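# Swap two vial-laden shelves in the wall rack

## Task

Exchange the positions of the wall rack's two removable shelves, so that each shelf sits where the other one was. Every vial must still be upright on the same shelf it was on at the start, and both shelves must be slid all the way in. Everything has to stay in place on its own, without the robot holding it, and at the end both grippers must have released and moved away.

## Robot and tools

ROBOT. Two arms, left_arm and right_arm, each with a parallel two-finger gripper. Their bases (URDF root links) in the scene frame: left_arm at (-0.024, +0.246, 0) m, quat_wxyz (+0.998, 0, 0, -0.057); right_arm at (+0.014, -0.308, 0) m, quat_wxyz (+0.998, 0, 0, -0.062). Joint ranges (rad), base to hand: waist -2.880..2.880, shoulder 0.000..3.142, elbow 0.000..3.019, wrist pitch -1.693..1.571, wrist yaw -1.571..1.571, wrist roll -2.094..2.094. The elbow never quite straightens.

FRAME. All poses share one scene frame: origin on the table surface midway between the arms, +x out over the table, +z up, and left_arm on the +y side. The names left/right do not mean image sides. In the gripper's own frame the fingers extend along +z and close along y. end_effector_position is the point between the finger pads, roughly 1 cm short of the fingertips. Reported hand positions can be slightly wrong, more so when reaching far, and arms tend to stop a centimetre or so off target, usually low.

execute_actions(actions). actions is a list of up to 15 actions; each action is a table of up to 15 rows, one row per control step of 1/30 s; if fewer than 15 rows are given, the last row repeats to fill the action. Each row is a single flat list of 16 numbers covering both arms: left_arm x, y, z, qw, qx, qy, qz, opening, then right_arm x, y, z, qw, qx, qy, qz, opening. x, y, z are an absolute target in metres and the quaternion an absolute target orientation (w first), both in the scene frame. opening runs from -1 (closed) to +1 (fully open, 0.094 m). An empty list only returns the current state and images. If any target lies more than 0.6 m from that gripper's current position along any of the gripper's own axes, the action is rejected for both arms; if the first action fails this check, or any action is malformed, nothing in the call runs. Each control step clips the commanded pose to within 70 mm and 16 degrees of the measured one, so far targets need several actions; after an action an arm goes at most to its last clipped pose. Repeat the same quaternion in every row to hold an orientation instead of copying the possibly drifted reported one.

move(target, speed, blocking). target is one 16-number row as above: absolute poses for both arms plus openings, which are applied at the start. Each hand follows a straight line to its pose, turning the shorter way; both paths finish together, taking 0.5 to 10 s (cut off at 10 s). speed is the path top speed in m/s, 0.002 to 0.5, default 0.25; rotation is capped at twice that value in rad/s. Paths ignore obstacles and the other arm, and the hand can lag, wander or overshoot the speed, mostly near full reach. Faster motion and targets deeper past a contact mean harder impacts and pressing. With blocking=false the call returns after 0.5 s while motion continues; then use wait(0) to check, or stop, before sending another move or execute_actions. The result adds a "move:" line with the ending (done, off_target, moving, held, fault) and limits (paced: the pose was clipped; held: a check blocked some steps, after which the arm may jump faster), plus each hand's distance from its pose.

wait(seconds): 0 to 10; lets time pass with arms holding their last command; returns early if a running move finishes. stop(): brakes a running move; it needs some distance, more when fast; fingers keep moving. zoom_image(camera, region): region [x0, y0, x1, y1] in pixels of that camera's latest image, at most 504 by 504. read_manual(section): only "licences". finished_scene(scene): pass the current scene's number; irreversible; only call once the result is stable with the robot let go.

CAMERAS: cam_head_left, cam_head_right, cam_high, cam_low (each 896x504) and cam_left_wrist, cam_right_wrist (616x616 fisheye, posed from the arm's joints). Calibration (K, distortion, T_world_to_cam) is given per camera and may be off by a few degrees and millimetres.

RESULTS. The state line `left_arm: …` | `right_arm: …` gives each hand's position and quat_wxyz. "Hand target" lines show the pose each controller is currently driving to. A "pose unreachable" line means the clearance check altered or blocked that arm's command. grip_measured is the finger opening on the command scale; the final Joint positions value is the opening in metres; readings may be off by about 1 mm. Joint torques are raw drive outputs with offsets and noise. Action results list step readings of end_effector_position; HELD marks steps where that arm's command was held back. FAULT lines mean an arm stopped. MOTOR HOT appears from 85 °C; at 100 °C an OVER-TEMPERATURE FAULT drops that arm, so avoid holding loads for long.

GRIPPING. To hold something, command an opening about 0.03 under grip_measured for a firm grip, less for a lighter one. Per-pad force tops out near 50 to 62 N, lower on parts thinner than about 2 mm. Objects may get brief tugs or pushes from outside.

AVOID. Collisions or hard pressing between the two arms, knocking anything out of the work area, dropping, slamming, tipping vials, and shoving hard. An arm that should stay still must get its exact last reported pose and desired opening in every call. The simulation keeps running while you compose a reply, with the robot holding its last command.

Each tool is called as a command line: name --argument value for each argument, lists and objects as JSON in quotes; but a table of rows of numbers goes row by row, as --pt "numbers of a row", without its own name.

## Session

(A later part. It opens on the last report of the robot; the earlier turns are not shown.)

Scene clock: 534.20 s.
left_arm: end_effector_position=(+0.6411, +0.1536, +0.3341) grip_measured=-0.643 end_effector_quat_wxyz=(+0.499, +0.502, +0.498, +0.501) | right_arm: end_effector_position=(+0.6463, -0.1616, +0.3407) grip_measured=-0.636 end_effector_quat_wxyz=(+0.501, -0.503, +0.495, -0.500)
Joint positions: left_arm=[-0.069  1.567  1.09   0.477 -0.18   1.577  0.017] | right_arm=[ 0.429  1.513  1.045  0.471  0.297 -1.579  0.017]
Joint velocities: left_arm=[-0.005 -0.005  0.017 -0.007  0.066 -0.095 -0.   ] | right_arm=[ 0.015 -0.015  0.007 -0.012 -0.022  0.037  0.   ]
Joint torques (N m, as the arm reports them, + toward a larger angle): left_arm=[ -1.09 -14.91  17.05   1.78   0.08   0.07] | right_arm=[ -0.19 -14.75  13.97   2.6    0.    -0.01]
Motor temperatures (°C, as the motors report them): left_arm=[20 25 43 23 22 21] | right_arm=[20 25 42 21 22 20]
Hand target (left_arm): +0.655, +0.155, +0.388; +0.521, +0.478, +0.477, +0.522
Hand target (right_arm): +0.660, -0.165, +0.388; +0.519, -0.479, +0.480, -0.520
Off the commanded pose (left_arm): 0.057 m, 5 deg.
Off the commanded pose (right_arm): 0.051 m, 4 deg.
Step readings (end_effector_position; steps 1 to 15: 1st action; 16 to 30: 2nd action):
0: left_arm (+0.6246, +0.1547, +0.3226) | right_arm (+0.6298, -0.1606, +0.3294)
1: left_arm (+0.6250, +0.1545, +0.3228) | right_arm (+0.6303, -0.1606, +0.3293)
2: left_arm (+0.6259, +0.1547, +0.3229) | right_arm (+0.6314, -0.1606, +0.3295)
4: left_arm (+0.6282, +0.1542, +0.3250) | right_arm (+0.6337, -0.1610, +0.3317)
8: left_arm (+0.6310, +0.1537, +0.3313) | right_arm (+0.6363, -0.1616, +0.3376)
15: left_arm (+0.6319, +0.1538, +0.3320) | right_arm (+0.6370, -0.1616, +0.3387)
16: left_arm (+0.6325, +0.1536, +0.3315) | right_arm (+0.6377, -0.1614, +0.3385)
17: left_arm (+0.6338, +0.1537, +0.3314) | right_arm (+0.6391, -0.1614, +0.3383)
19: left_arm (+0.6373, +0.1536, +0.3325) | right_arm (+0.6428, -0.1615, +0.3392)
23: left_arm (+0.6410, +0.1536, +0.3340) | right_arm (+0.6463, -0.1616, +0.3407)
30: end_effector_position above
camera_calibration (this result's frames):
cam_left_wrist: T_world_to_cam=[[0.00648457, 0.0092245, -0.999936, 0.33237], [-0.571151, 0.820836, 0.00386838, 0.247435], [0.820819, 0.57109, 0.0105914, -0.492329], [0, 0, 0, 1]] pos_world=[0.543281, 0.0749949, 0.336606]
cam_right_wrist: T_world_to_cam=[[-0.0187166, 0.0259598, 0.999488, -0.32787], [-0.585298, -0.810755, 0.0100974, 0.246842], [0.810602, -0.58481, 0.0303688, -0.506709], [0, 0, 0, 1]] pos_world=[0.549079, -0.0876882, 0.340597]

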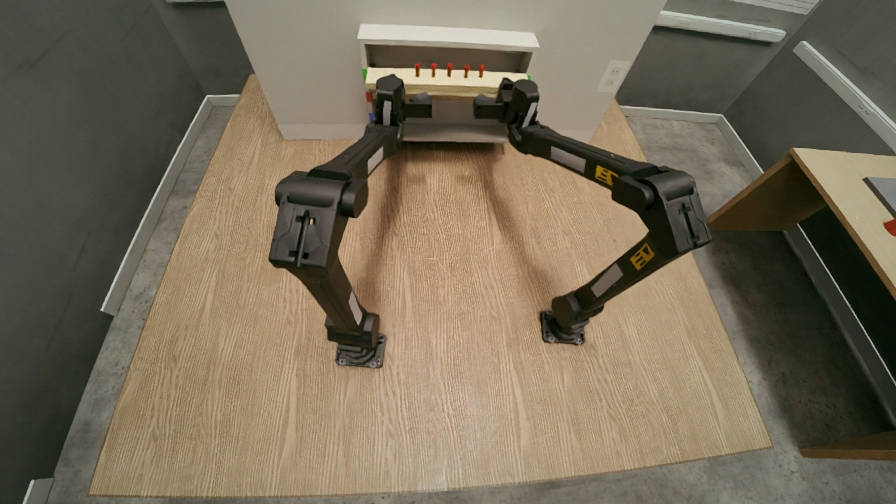

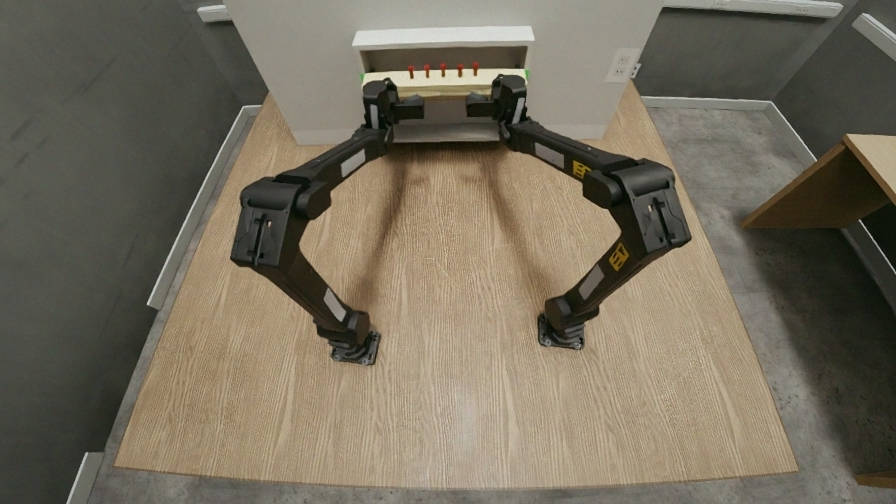

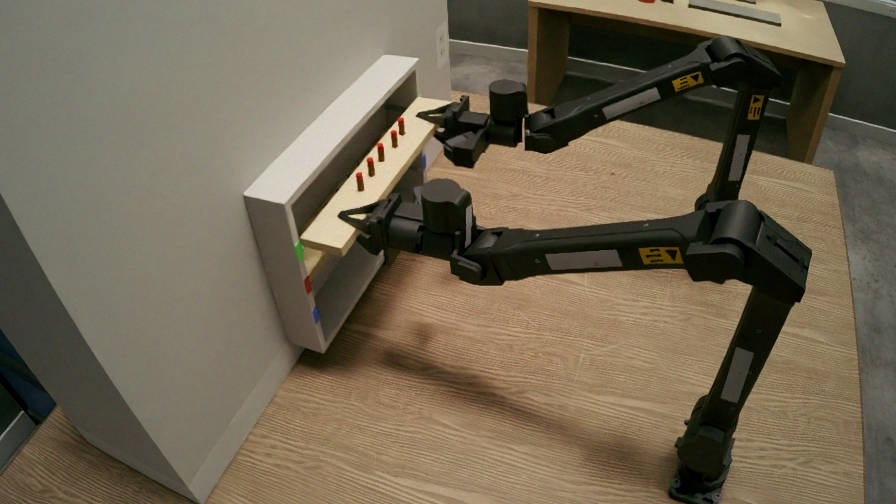

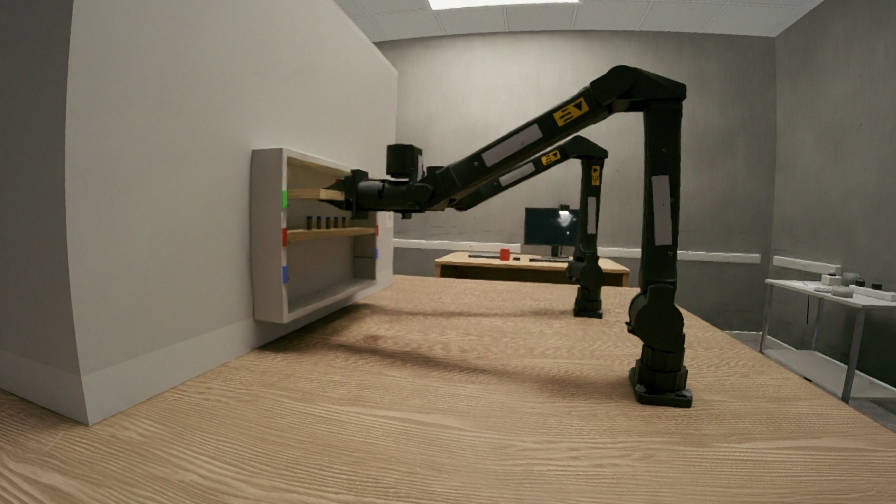

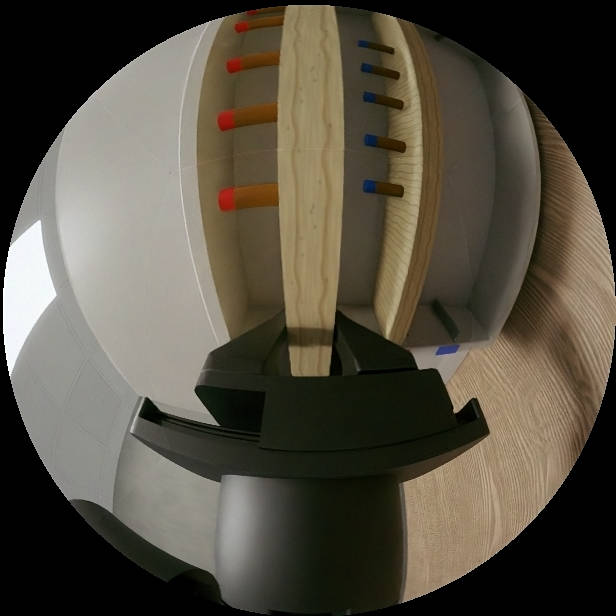

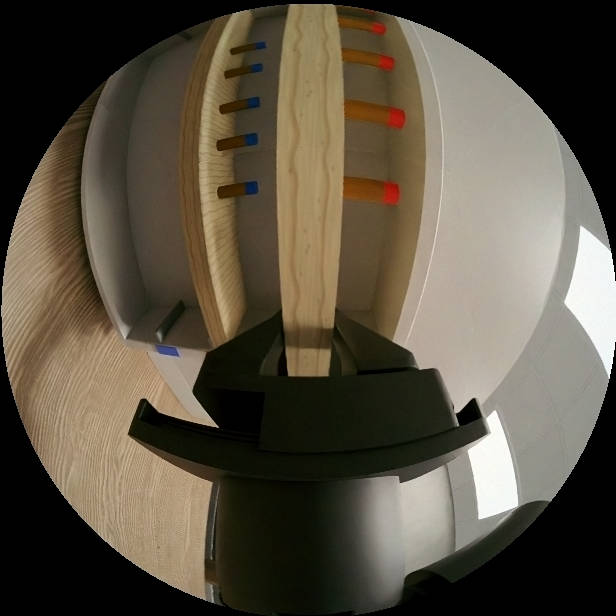

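execute_actions --actions '[[[0.671,0.155,0.390,0.523,0.477,0.477,0.523,-0.68,0.675,-0.164,0.390,0.521,-0.479,0.479,-0.521,-0.68]],[[0.682,0.155,0.391,0.523,0.477,0.477,0.523,-0.68,0.686,-0.164,0.391,0.521,-0.479,0.479,-0.521,-0.68]],[[0.694,0.155,0.391,0.523,0.477,0.477,0.523,-0.68,0.698,-0.164,0.391,0.521,-0.479,0.479,-0.521,-0.68]]]'

Scene clock: 545.03 s.
left_arm: end_effector_position=(+0.6753, +0.1534, +0.3354) grip_measured=-0.643 end_effector_quat_wxyz=(+0.500, +0.501, +0.497, +0.501) | right_arm: end_effector_position=(+0.6803, -0.1611, +0.3421) grip_measured=-0.636 end_effector_quat_wxyz=(+0.501, -0.503, +0.495, -0.501)
Joint positions: left_arm=[-0.058  1.647  1.191  0.458 -0.169  1.577  0.017] | right_arm=[ 0.41   1.591  1.14   0.455  0.279 -1.579  0.017]
Joint velocities: left_arm=[-0.015 -0.005 -0.012  0.007 -0.007  0.022  0.   ] | right_arm=[ 0.005 -0.005 -0.002 -0.012 -0.022 -0.037 -0.001]
Joint torques (N m, as the arm reports them, + toward a larger angle): left_arm=[ -1.06 -16.38  17.07   1.78   0.06   0.09] | right_arm=[ -0.27 -16.92  14.1    2.68  -0.01   0.01]
Motor temperatures (°C, as the motors report them): left_arm=[20 25 45 23 22 21] | right_arm=[20 25 45 21 22 20]
Hand target (left_arm): +0.688, +0.155, +0.391; +0.522, +0.476, +0.476, +0.523
Hand target (right_arm): +0.692, -0.165, +0.391; +0.520, -0.478, +0.479, -0.521
Off the commanded pose (left_arm): 0.059 m, 5 deg.
Off the commanded pose (right_arm): 0.052 m, 5 deg.
Step readings (end_effector_position; steps 1 to 15: 1st action; 16 to 30: 2nd action; 31 to 45: 3rd action):
0: left_arm (+0.6411, +0.1536, +0.3341) | right_arm (+0.6463, -0.1616, +0.3407)
1: left_arm (+0.6417, +0.1537, +0.3342) | right_arm (+0.6469, -0.1614, +0.3408)
2: left_arm (+0.6431, +0.1538, +0.3348) | right_arm (+0.6484, -0.1614, +0.3415)
4: left_arm (+0.6471, +0.1536, +0.3360) | right_arm (+0.6526, -0.1614, +0.3428)
8: left_arm (+0.6515, +0.1535, +0.3364) | right_arm (+0.6566, -0.1615, +0.3432)
15: left_arm (+0.6518, +0.1534, +0.3353) | right_arm (+0.6568, -0.1615, +0.3423)
16: left_arm (+0.6524, +0.1535, +0.3353) | right_arm (+0.6575, -0.1613, +0.3421)
17: left_arm (+0.6540, +0.1536, +0.3360) | right_arm (+0.6592, -0.1612, +0.3426)
19: left_arm (+0.6582, +0.1537, +0.3371) | right_arm (+0.6635, -0.1612, +0.3436)
23: left_arm (+0.6627, +0.1535, +0.3369) | right_arm (+0.6678, -0.1613, +0.3436)
30: left_arm (+0.6630, +0.1535, +0.3360) | right_arm (+0.6680, -0.1613, +0.3427)
31: left_arm (+0.6637, +0.1536, +0.3358) | right_arm (+0.6687, -0.1611, +0.3429)
32: left_arm (+0.6654, +0.1536, +0.3365) | right_arm (+0.6706, -0.1612, +0.3433)
34: left_arm (+0.6700, +0.1536, +0.3377) | right_arm (+0.6753, -0.1611, +0.3443)
38: left_arm (+0.6749, +0.1535, +0.3367) | right_arm (+0.6800, -0.1611, +0.3433)
45: end_effector_position above
camera_calibration (this result's frames):
cam_left_wrist: T_world_to_cam=[[0.00836097, 0.00890519, -0.999925, 0.332182], [-0.57147, 0.820619, 0.00252991, 0.267791], [0.82058, 0.571407, 0.0119502, -0.520577], [0, 0, 0, 1]] pos_world=[0.577432, 0.0747485, 0.337701]
cam_right_wrist: T_world_to_cam=[[-0.0198212, 0.0257005, 0.999473, -0.327921], [-0.585619, -0.810534, 0.00922833, 0.267652], [0.810344, -0.585127, 0.0311165, -0.534055], [0, 0, 0, 1]] pos_world=[0.583011, -0.087121, 0.341897]

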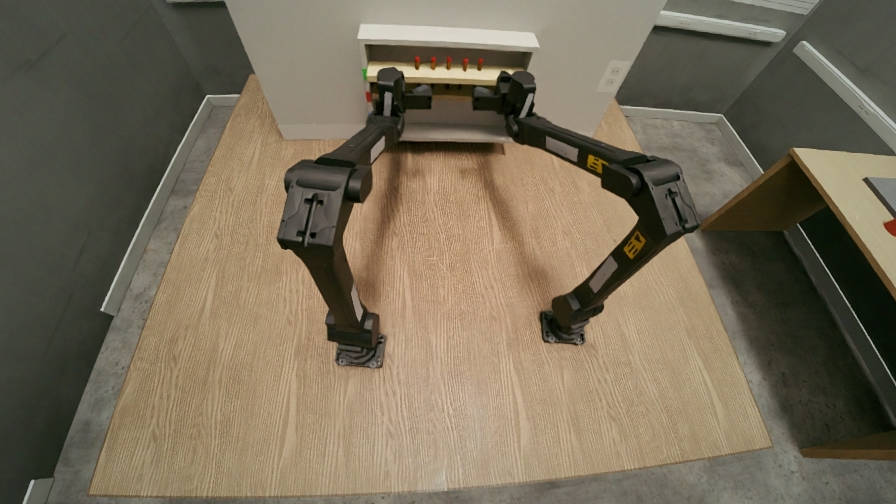

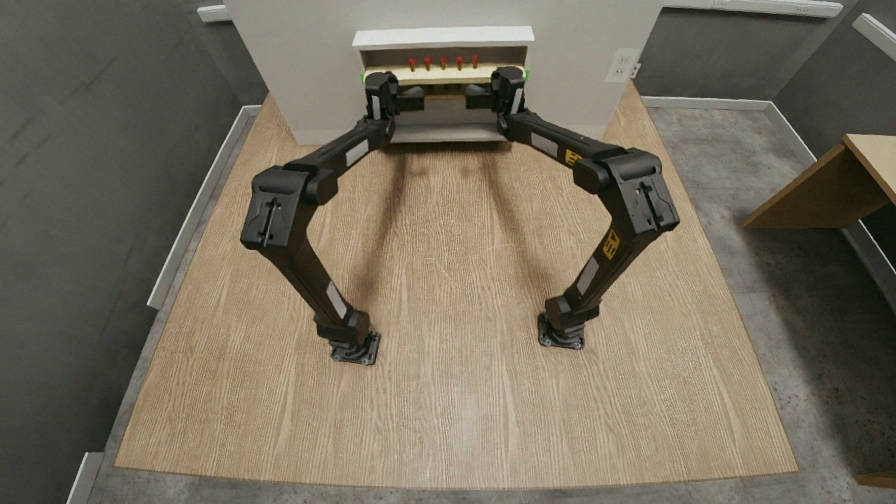

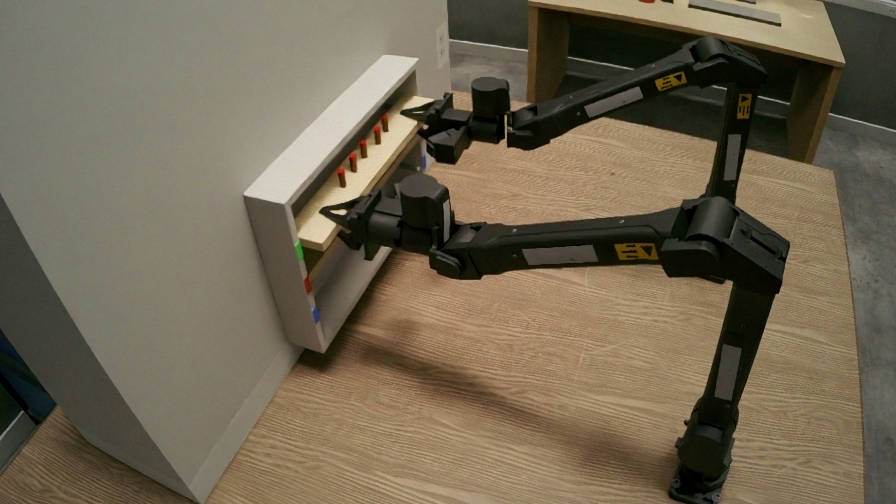

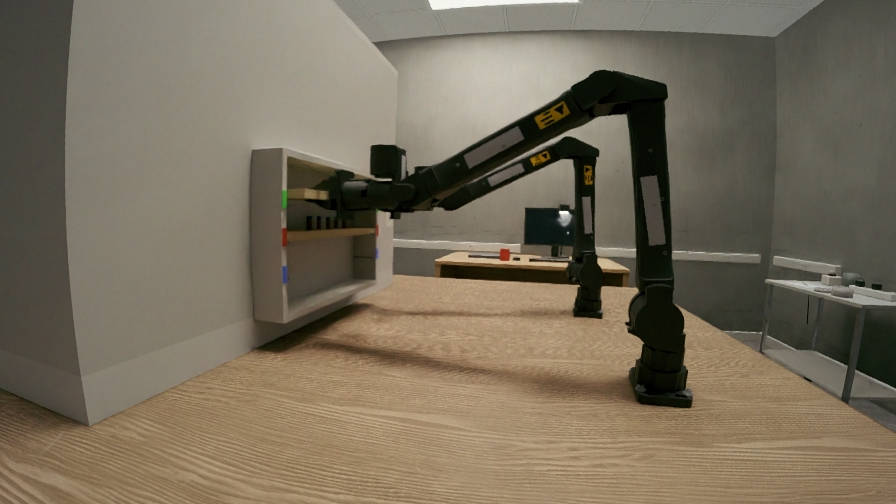

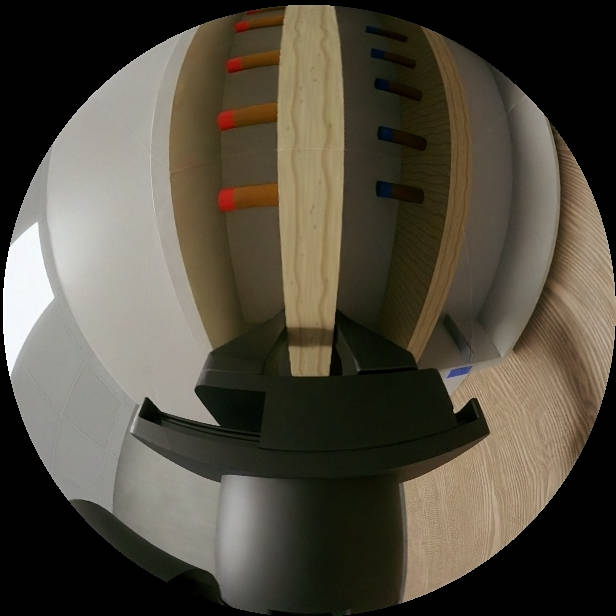

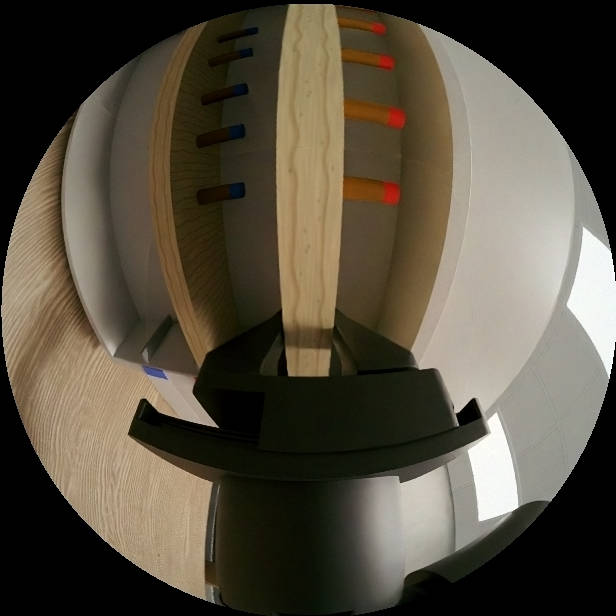

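execute_actions --actions '[[[0.706,0.155,0.390,0.523,0.477,0.477,0.523,-0.68,0.710,-0.164,0.390,0.521,-0.479,0.479,-0.521,-0.68]],[[0.718,0.155,0.389,0.523,0.477,0.477,0.523,-0.68,0.722,-0.164,0.389,0.521,-0.479,0.479,-0.521,-0.68]],[[0.729,0.155,0.388,0.523,0.477,0.477,0.523,-0.68,0.733,-0.164,0.388,0.521,-0.479,0.479,-0.521,-0.68]],[[0.735,0.155,0.386,0.523,0.477,0.477,0.523,-0.68,0.7395,-0.164,0.386,0.521,-0.479,0.479,-0.521,-0.68]],[[0.739,0.155,0.383,0.522,0.478,0.478,0.522,-0.68,0.7435,-0.164,0.383,0.520,-0.480,0.480,-0.520,-0.68]]]'

Scene clock: 552.73 s.
left_arm: end_effector_position=(+0.7195, +0.1535, +0.3268) grip_measured=-0.643 end_effector_quat_wxyz=(+0.498, +0.503, +0.499, +0.501) | right_arm: end_effector_position=(+0.7248, -0.1604, +0.3334) grip_measured=-0.636 end_effector_quat_wxyz=(+0.500, -0.504, +0.496, -0.500)
Joint positions: left_arm=[-0.045  1.758  1.32   0.436 -0.157  1.577  0.017] | right_arm=[ 0.389  1.703  1.261  0.441  0.258 -1.579  0.017]
Joint velocities: left_arm=[-0.005  0.005 -0.012 -0.002  0.007 -0.007 -0.   ] | right_arm=[ 0.005  0.005  0.022 -0.007 -0.022 -0.022  0.   ]
Joint torques (N m, as the arm reports them, + toward a larger angle): left_arm=[ -1.06 -17.86  17.38   1.86   0.06   0.05] | right_arm=[ -0.27 -18.64  14.2    2.66  -0.02   0.03]
Motor temperatures (°C, as the motors report them): left_arm=[20 25 46 23 22 21] | right_arm=[20 25 46 21 22 20]
Hand target (left_arm): +0.732, +0.156, +0.383; +0.521, +0.477, +0.477, +0.522
Hand target (right_arm): +0.738, -0.165, +0.383; +0.519, -0.479, +0.480, -0.520
Off the commanded pose (left_arm): 0.060 m, 5 deg.
Off the commanded pose (right_arm): 0.053 m, 5 deg.
Step readings (end_effector_position; steps 1 to 15: 1st action; 16 to 30: 2nd action; 31 to 45: 3rd action; 46 to 60: 4th action; 61 to 75: 5th action):
0: left_arm (+0.6753, +0.1534, +0.3354) | right_arm (+0.6803, -0.1611, +0.3421)
1: left_arm (+0.6760, +0.1535, +0.3355) | right_arm (+0.6810, -0.1612, +0.3421)
2: left_arm (+0.6777, +0.1535, +0.3362) | right_arm (+0.6828, -0.1611, +0.3429)
4: left_arm (+0.6822, +0.1537, +0.3373) | right_arm (+0.6875, -0.1611, +0.3438)
8: left_arm (+0.6871, +0.1533, +0.3357) | right_arm (+0.6921, -0.1613, +0.3425)
15: left_arm (+0.6875, +0.1535, +0.3340) | right_arm (+0.6925, -0.1611, +0.3408)
16: left_arm (+0.6882, +0.1533, +0.3341) | right_arm (+0.6932, -0.1610, +0.3407)
17: left_arm (+0.6898, +0.1534, +0.3345) | right_arm (+0.6950, -0.1610, +0.3413)
19: left_arm (+0.6943, +0.1535, +0.3354) | right_arm (+0.6996, -0.1610, +0.3423)
23: left_arm (+0.6990, +0.1532, +0.3342) | right_arm (+0.7040, -0.1610, +0.3409)
30: left_arm (+0.6994, +0.1531, +0.3325) | right_arm (+0.7043, -0.1609, +0.3394)
31: left_arm (+0.7001, +0.1532, +0.3326) | right_arm (+0.7050, -0.1611, +0.3394)
32: left_arm (+0.7016, +0.1533, +0.3333) | right_arm (+0.7066, -0.1610, +0.3399)
34: left_arm (+0.7057, +0.1534, +0.3343) | right_arm (+0.7108, -0.1609, +0.3409)
38: left_arm (+0.7100, +0.1534, +0.3332) | right_arm (+0.7149, -0.1608, +0.3400)
45: left_arm (+0.7103, +0.1534, +0.3315) | right_arm (+0.7152, -0.1610, +0.3385)
46: left_arm (+0.7106, +0.1533, +0.3314) | right_arm (+0.7155, -0.1608, +0.3384)
47: left_arm (+0.7114, +0.1533, +0.3319) | right_arm (+0.7165, -0.1609, +0.3384)
49: left_arm (+0.7134, +0.1533, +0.3319) | right_arm (+0.7188, -0.1606, +0.3385)
53: left_arm (+0.7156, +0.1534, +0.3301) | right_arm (+0.7208, -0.1606, +0.3369)
60: left_arm (+0.7159, +0.1534, +0.3293) | right_arm (+0.7211, -0.1605, +0.3361)
61: left_arm (+0.7160, +0.1537, +0.3292) | right_arm (+0.7213, -0.1604, +0.3360)
62: left_arm (+0.7166, +0.1535, +0.3293) | right_arm (+0.7219, -0.1604, +0.3361)
64: left_arm (+0.7180, +0.1535, +0.3289) | right_arm (+0.7233, -0.1605, +0.3357)
68: left_arm (+0.7194, +0.1535, +0.3275) | right_arm (+0.7246, -0.1604, +0.3342)
75: end_effector_position above
camera_calibration (this result's frames):
cam_left_wrist: T_world_to_cam=[[0.00346197, 0.0097214, -0.999947, 0.326574], [-0.572076, 0.820179, 0.0059931, 0.292396], [0.820194, 0.572024, 0.00840081, -0.555493], [0, 0, 0, 1]] pos_world=[0.621754, 0.0747634, 0.32947]
cam_right_wrist: T_world_to_cam=[[-0.0146962, 0.0271925, 0.999522, -0.321802], [-0.58556, -0.810517, 0.0134409, 0.29293], [0.810496, -0.585083, 0.0278344, -0.568459], [0, 0, 0, 1]] pos_world=[0.627532, -0.0864202, 0.333533]

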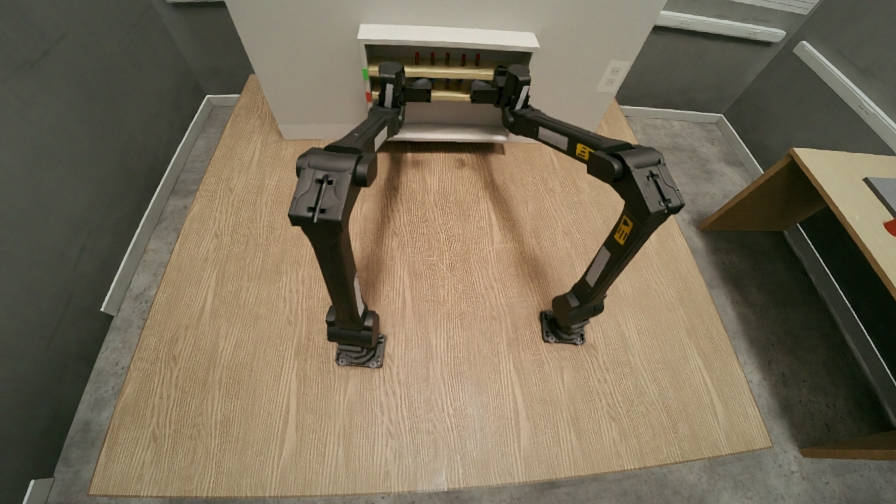

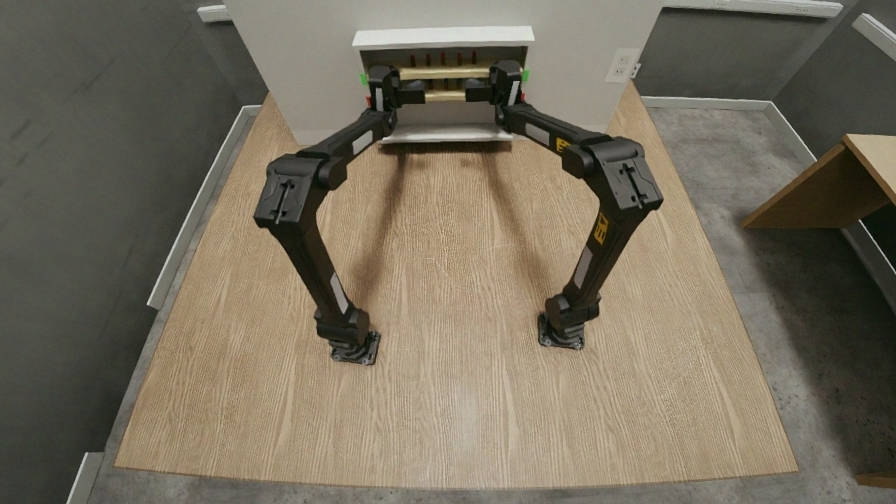

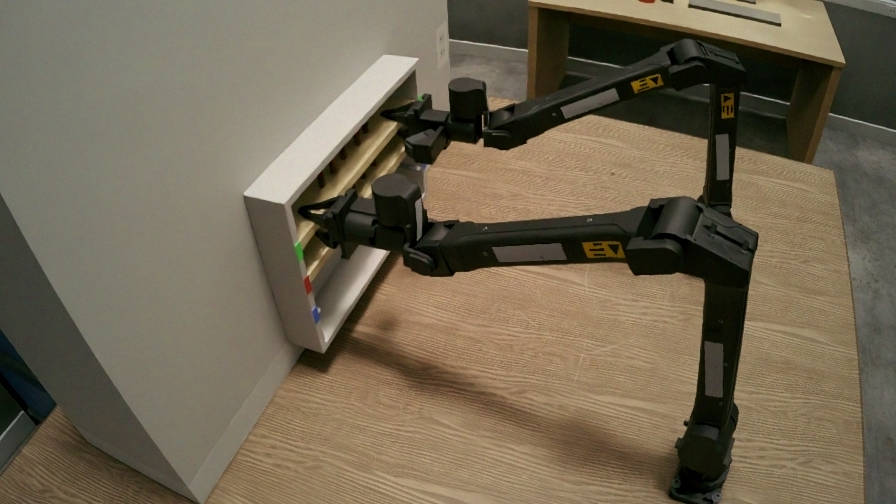

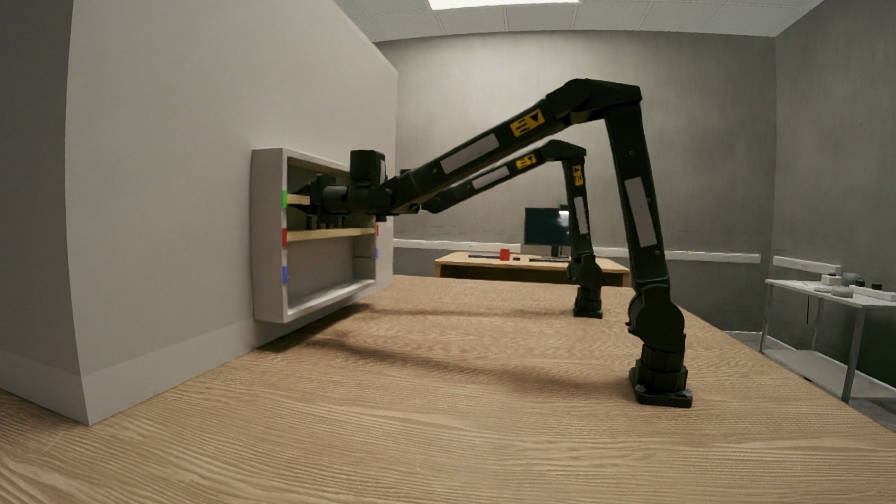

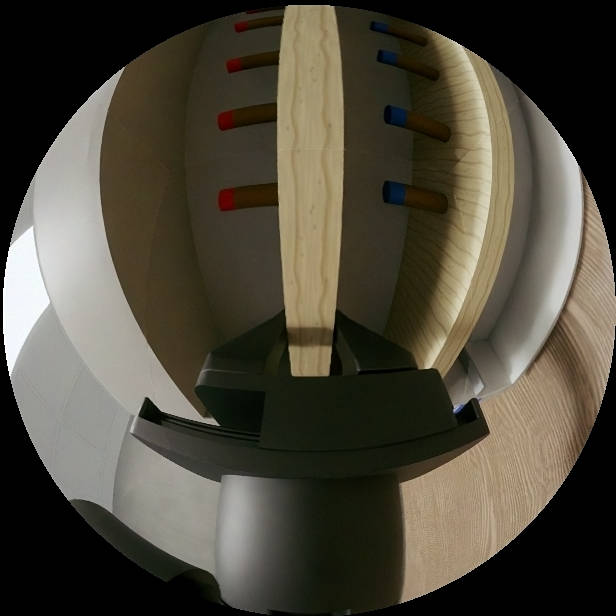

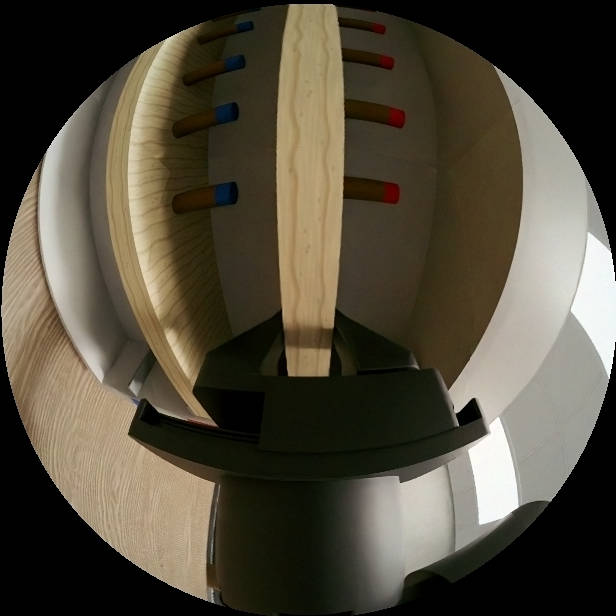

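execute_actions --actions '[[[0.743,0.155,0.380,0.521,0.479,0.479,0.521,-0.68,0.7475,-0.164,0.380,0.519,-0.481,0.481,-0.519,-0.68]],[[0.747,0.155,0.374,0.519,0.481,0.481,0.519,-0.68,0.7515,-0.164,0.374,0.517,-0.483,0.483,-0.517,-0.68]]]'

Scene clock: 558.57 s.
left_arm: end_effector_position=(+0.7206, +0.1535, +0.3262) grip_measured=-0.643 end_effector_quat_wxyz=(+0.498, +0.503, +0.499, +0.500) | right_arm: end_effector_position=(+0.7258, -0.1605, +0.3330) grip_measured=-0.636 end_effector_quat_wxyz=(+0.500, -0.504, +0.496, -0.500)
Joint positions: left_arm=[-0.045  1.761  1.323  0.436 -0.157  1.577  0.017] | right_arm=[ 0.388  1.705  1.264  0.44   0.257 -1.579  0.017]
Joint velocities: left_arm=[-0.015 -0.005 -0.012  0.012  0.037 -0.007 -0.001] | right_arm=[-0.015  0.005  0.002 -0.002 -0.051 -0.037 -0.   ]
Joint torques (N m, as the arm reports them, + toward a larger angle): left_arm=[ -0.99 -16.36  18.35   1.65   0.14   0.02] | right_arm=[ -0.75 -17.39  15.06   2.5   -0.16   0.07]
Motor temperatures (°C, as the motors report them): left_arm=[20 25 47 23 22 21] | right_arm=[20 26 47 21 22 20]
Hand target (left_arm): +0.740, +0.156, +0.374; +0.518, +0.481, +0.480, +0.519
Hand target (right_arm): +0.745, -0.165, +0.374; +0.517, -0.482, +0.483, -0.517
Off the commanded pose (left_arm): 0.055 m, 5 deg.
Off the commanded pose (right_arm): 0.049 m, 4 deg.
Step readings (end_effector_position; steps 1 to 15: 1st action; 16 to 30: 2nd action):
0: left_arm (+0.7195, +0.1535, +0.3268) | right_arm (+0.7248, -0.1604, +0.3334)
1: left_arm (+0.7197, +0.1535, +0.3264) | right_arm (+0.7250, -0.1605, +0.3336)
2: left_arm (+0.7203, +0.1536, +0.3267) | right_arm (+0.7256, -0.1603, +0.3335)
4: left_arm (+0.7206, +0.1535, +0.3262) | right_arm (+0.7258, -0.1605, +0.3332)
8: left_arm (+0.7206, +0.1535, +0.3262) | right_arm (+0.7258, -0.1605, +0.3332)
15: left_arm (+0.7206, +0.1535, +0.3262) | right_arm (+0.7258, -0.1605, +0.3332)
16: left_arm (+0.7206, +0.1535, +0.3262) | right_arm (+0.7258, -0.1605, +0.3330)
17: left_arm (+0.7206, +0.1535, +0.3262) | right_arm (+0.7258, -0.1605, +0.3330)
19: left_arm (+0.7206, +0.1535, +0.3262) | right_arm (+0.7258, -0.1605, +0.3330)
23: left_arm (+0.7206, +0.1535, +0.3262) | right_arm (+0.7258, -0.1605, +0.3330)
30: end_effector_position above
camera_calibration (this result's frames):
cam_left_wrist: T_world_to_cam=[[0.00308511, 0.00978044, -0.999947, 0.326318], [-0.572073, 0.820179, 0.00625713, 0.292913], [0.820197, 0.572024, 0.00812547, -0.556343], [0, 0, 0, 1]] pos_world=[0.622872, 0.0748088, 0.328989]
cam_right_wrist: T_world_to_cam=[[-0.014328, 0.0272916, 0.999525, -0.321628], [-0.585555, -0.810516, 0.013737, 0.293325], [0.810506, -0.58508, 0.0275938, -0.56932], [0, 0, 0, 1]] pos_world=[0.628587, -0.0865755, 0.333156]

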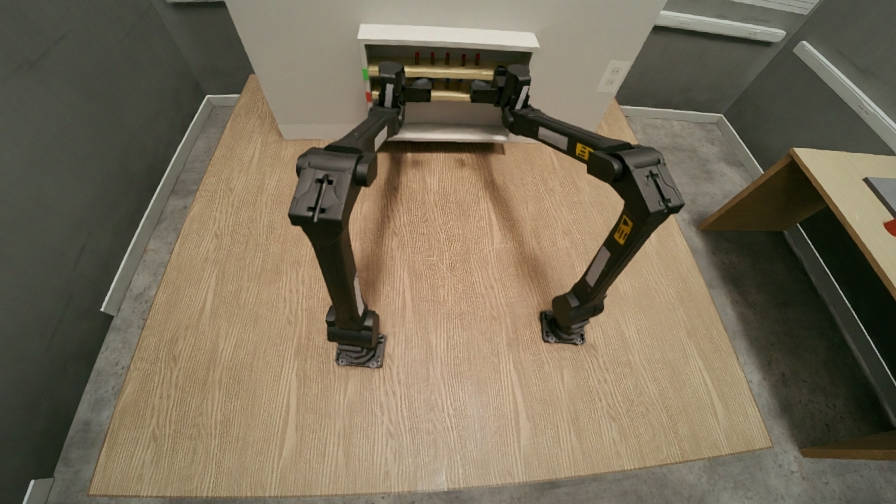

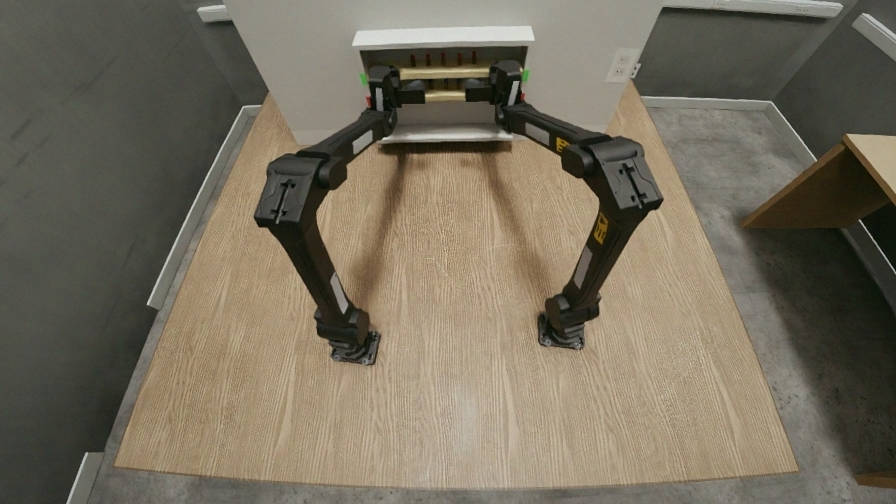

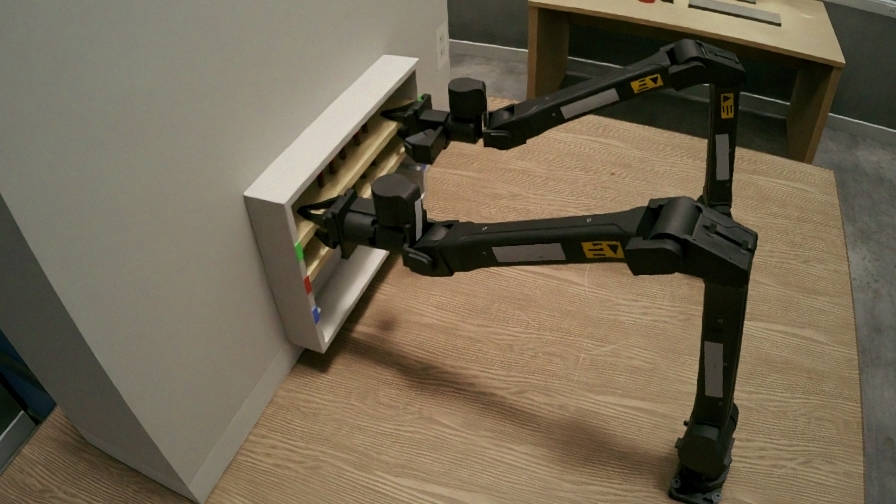

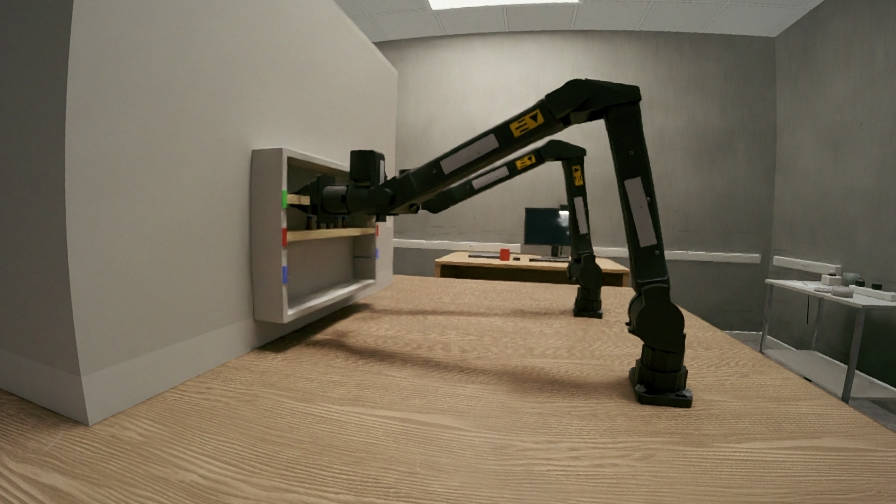

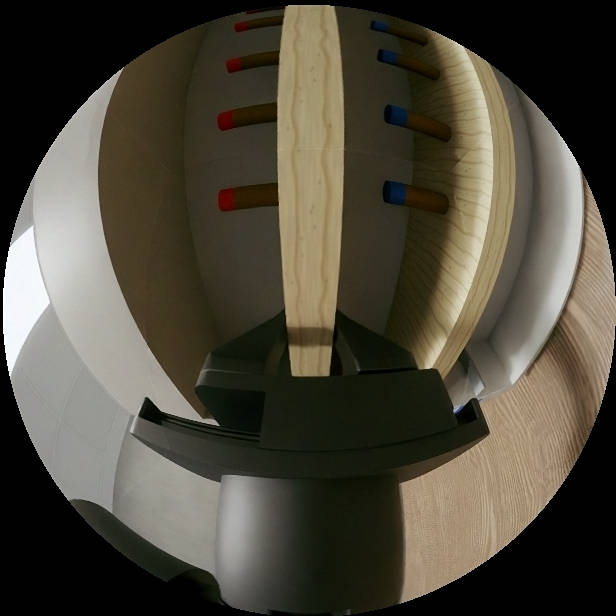

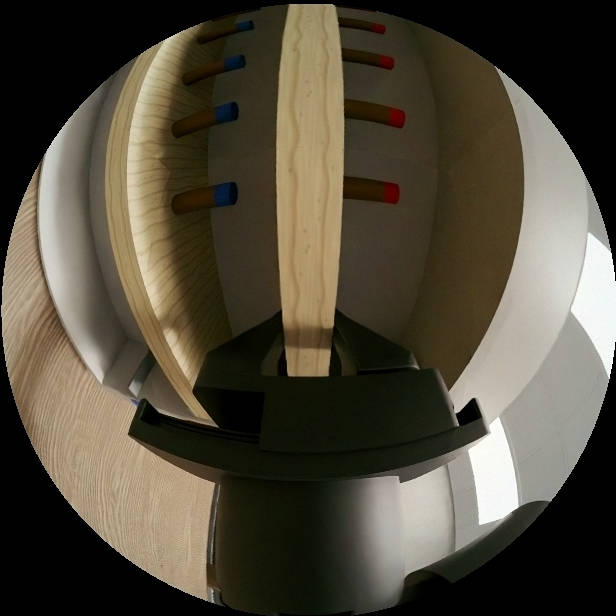

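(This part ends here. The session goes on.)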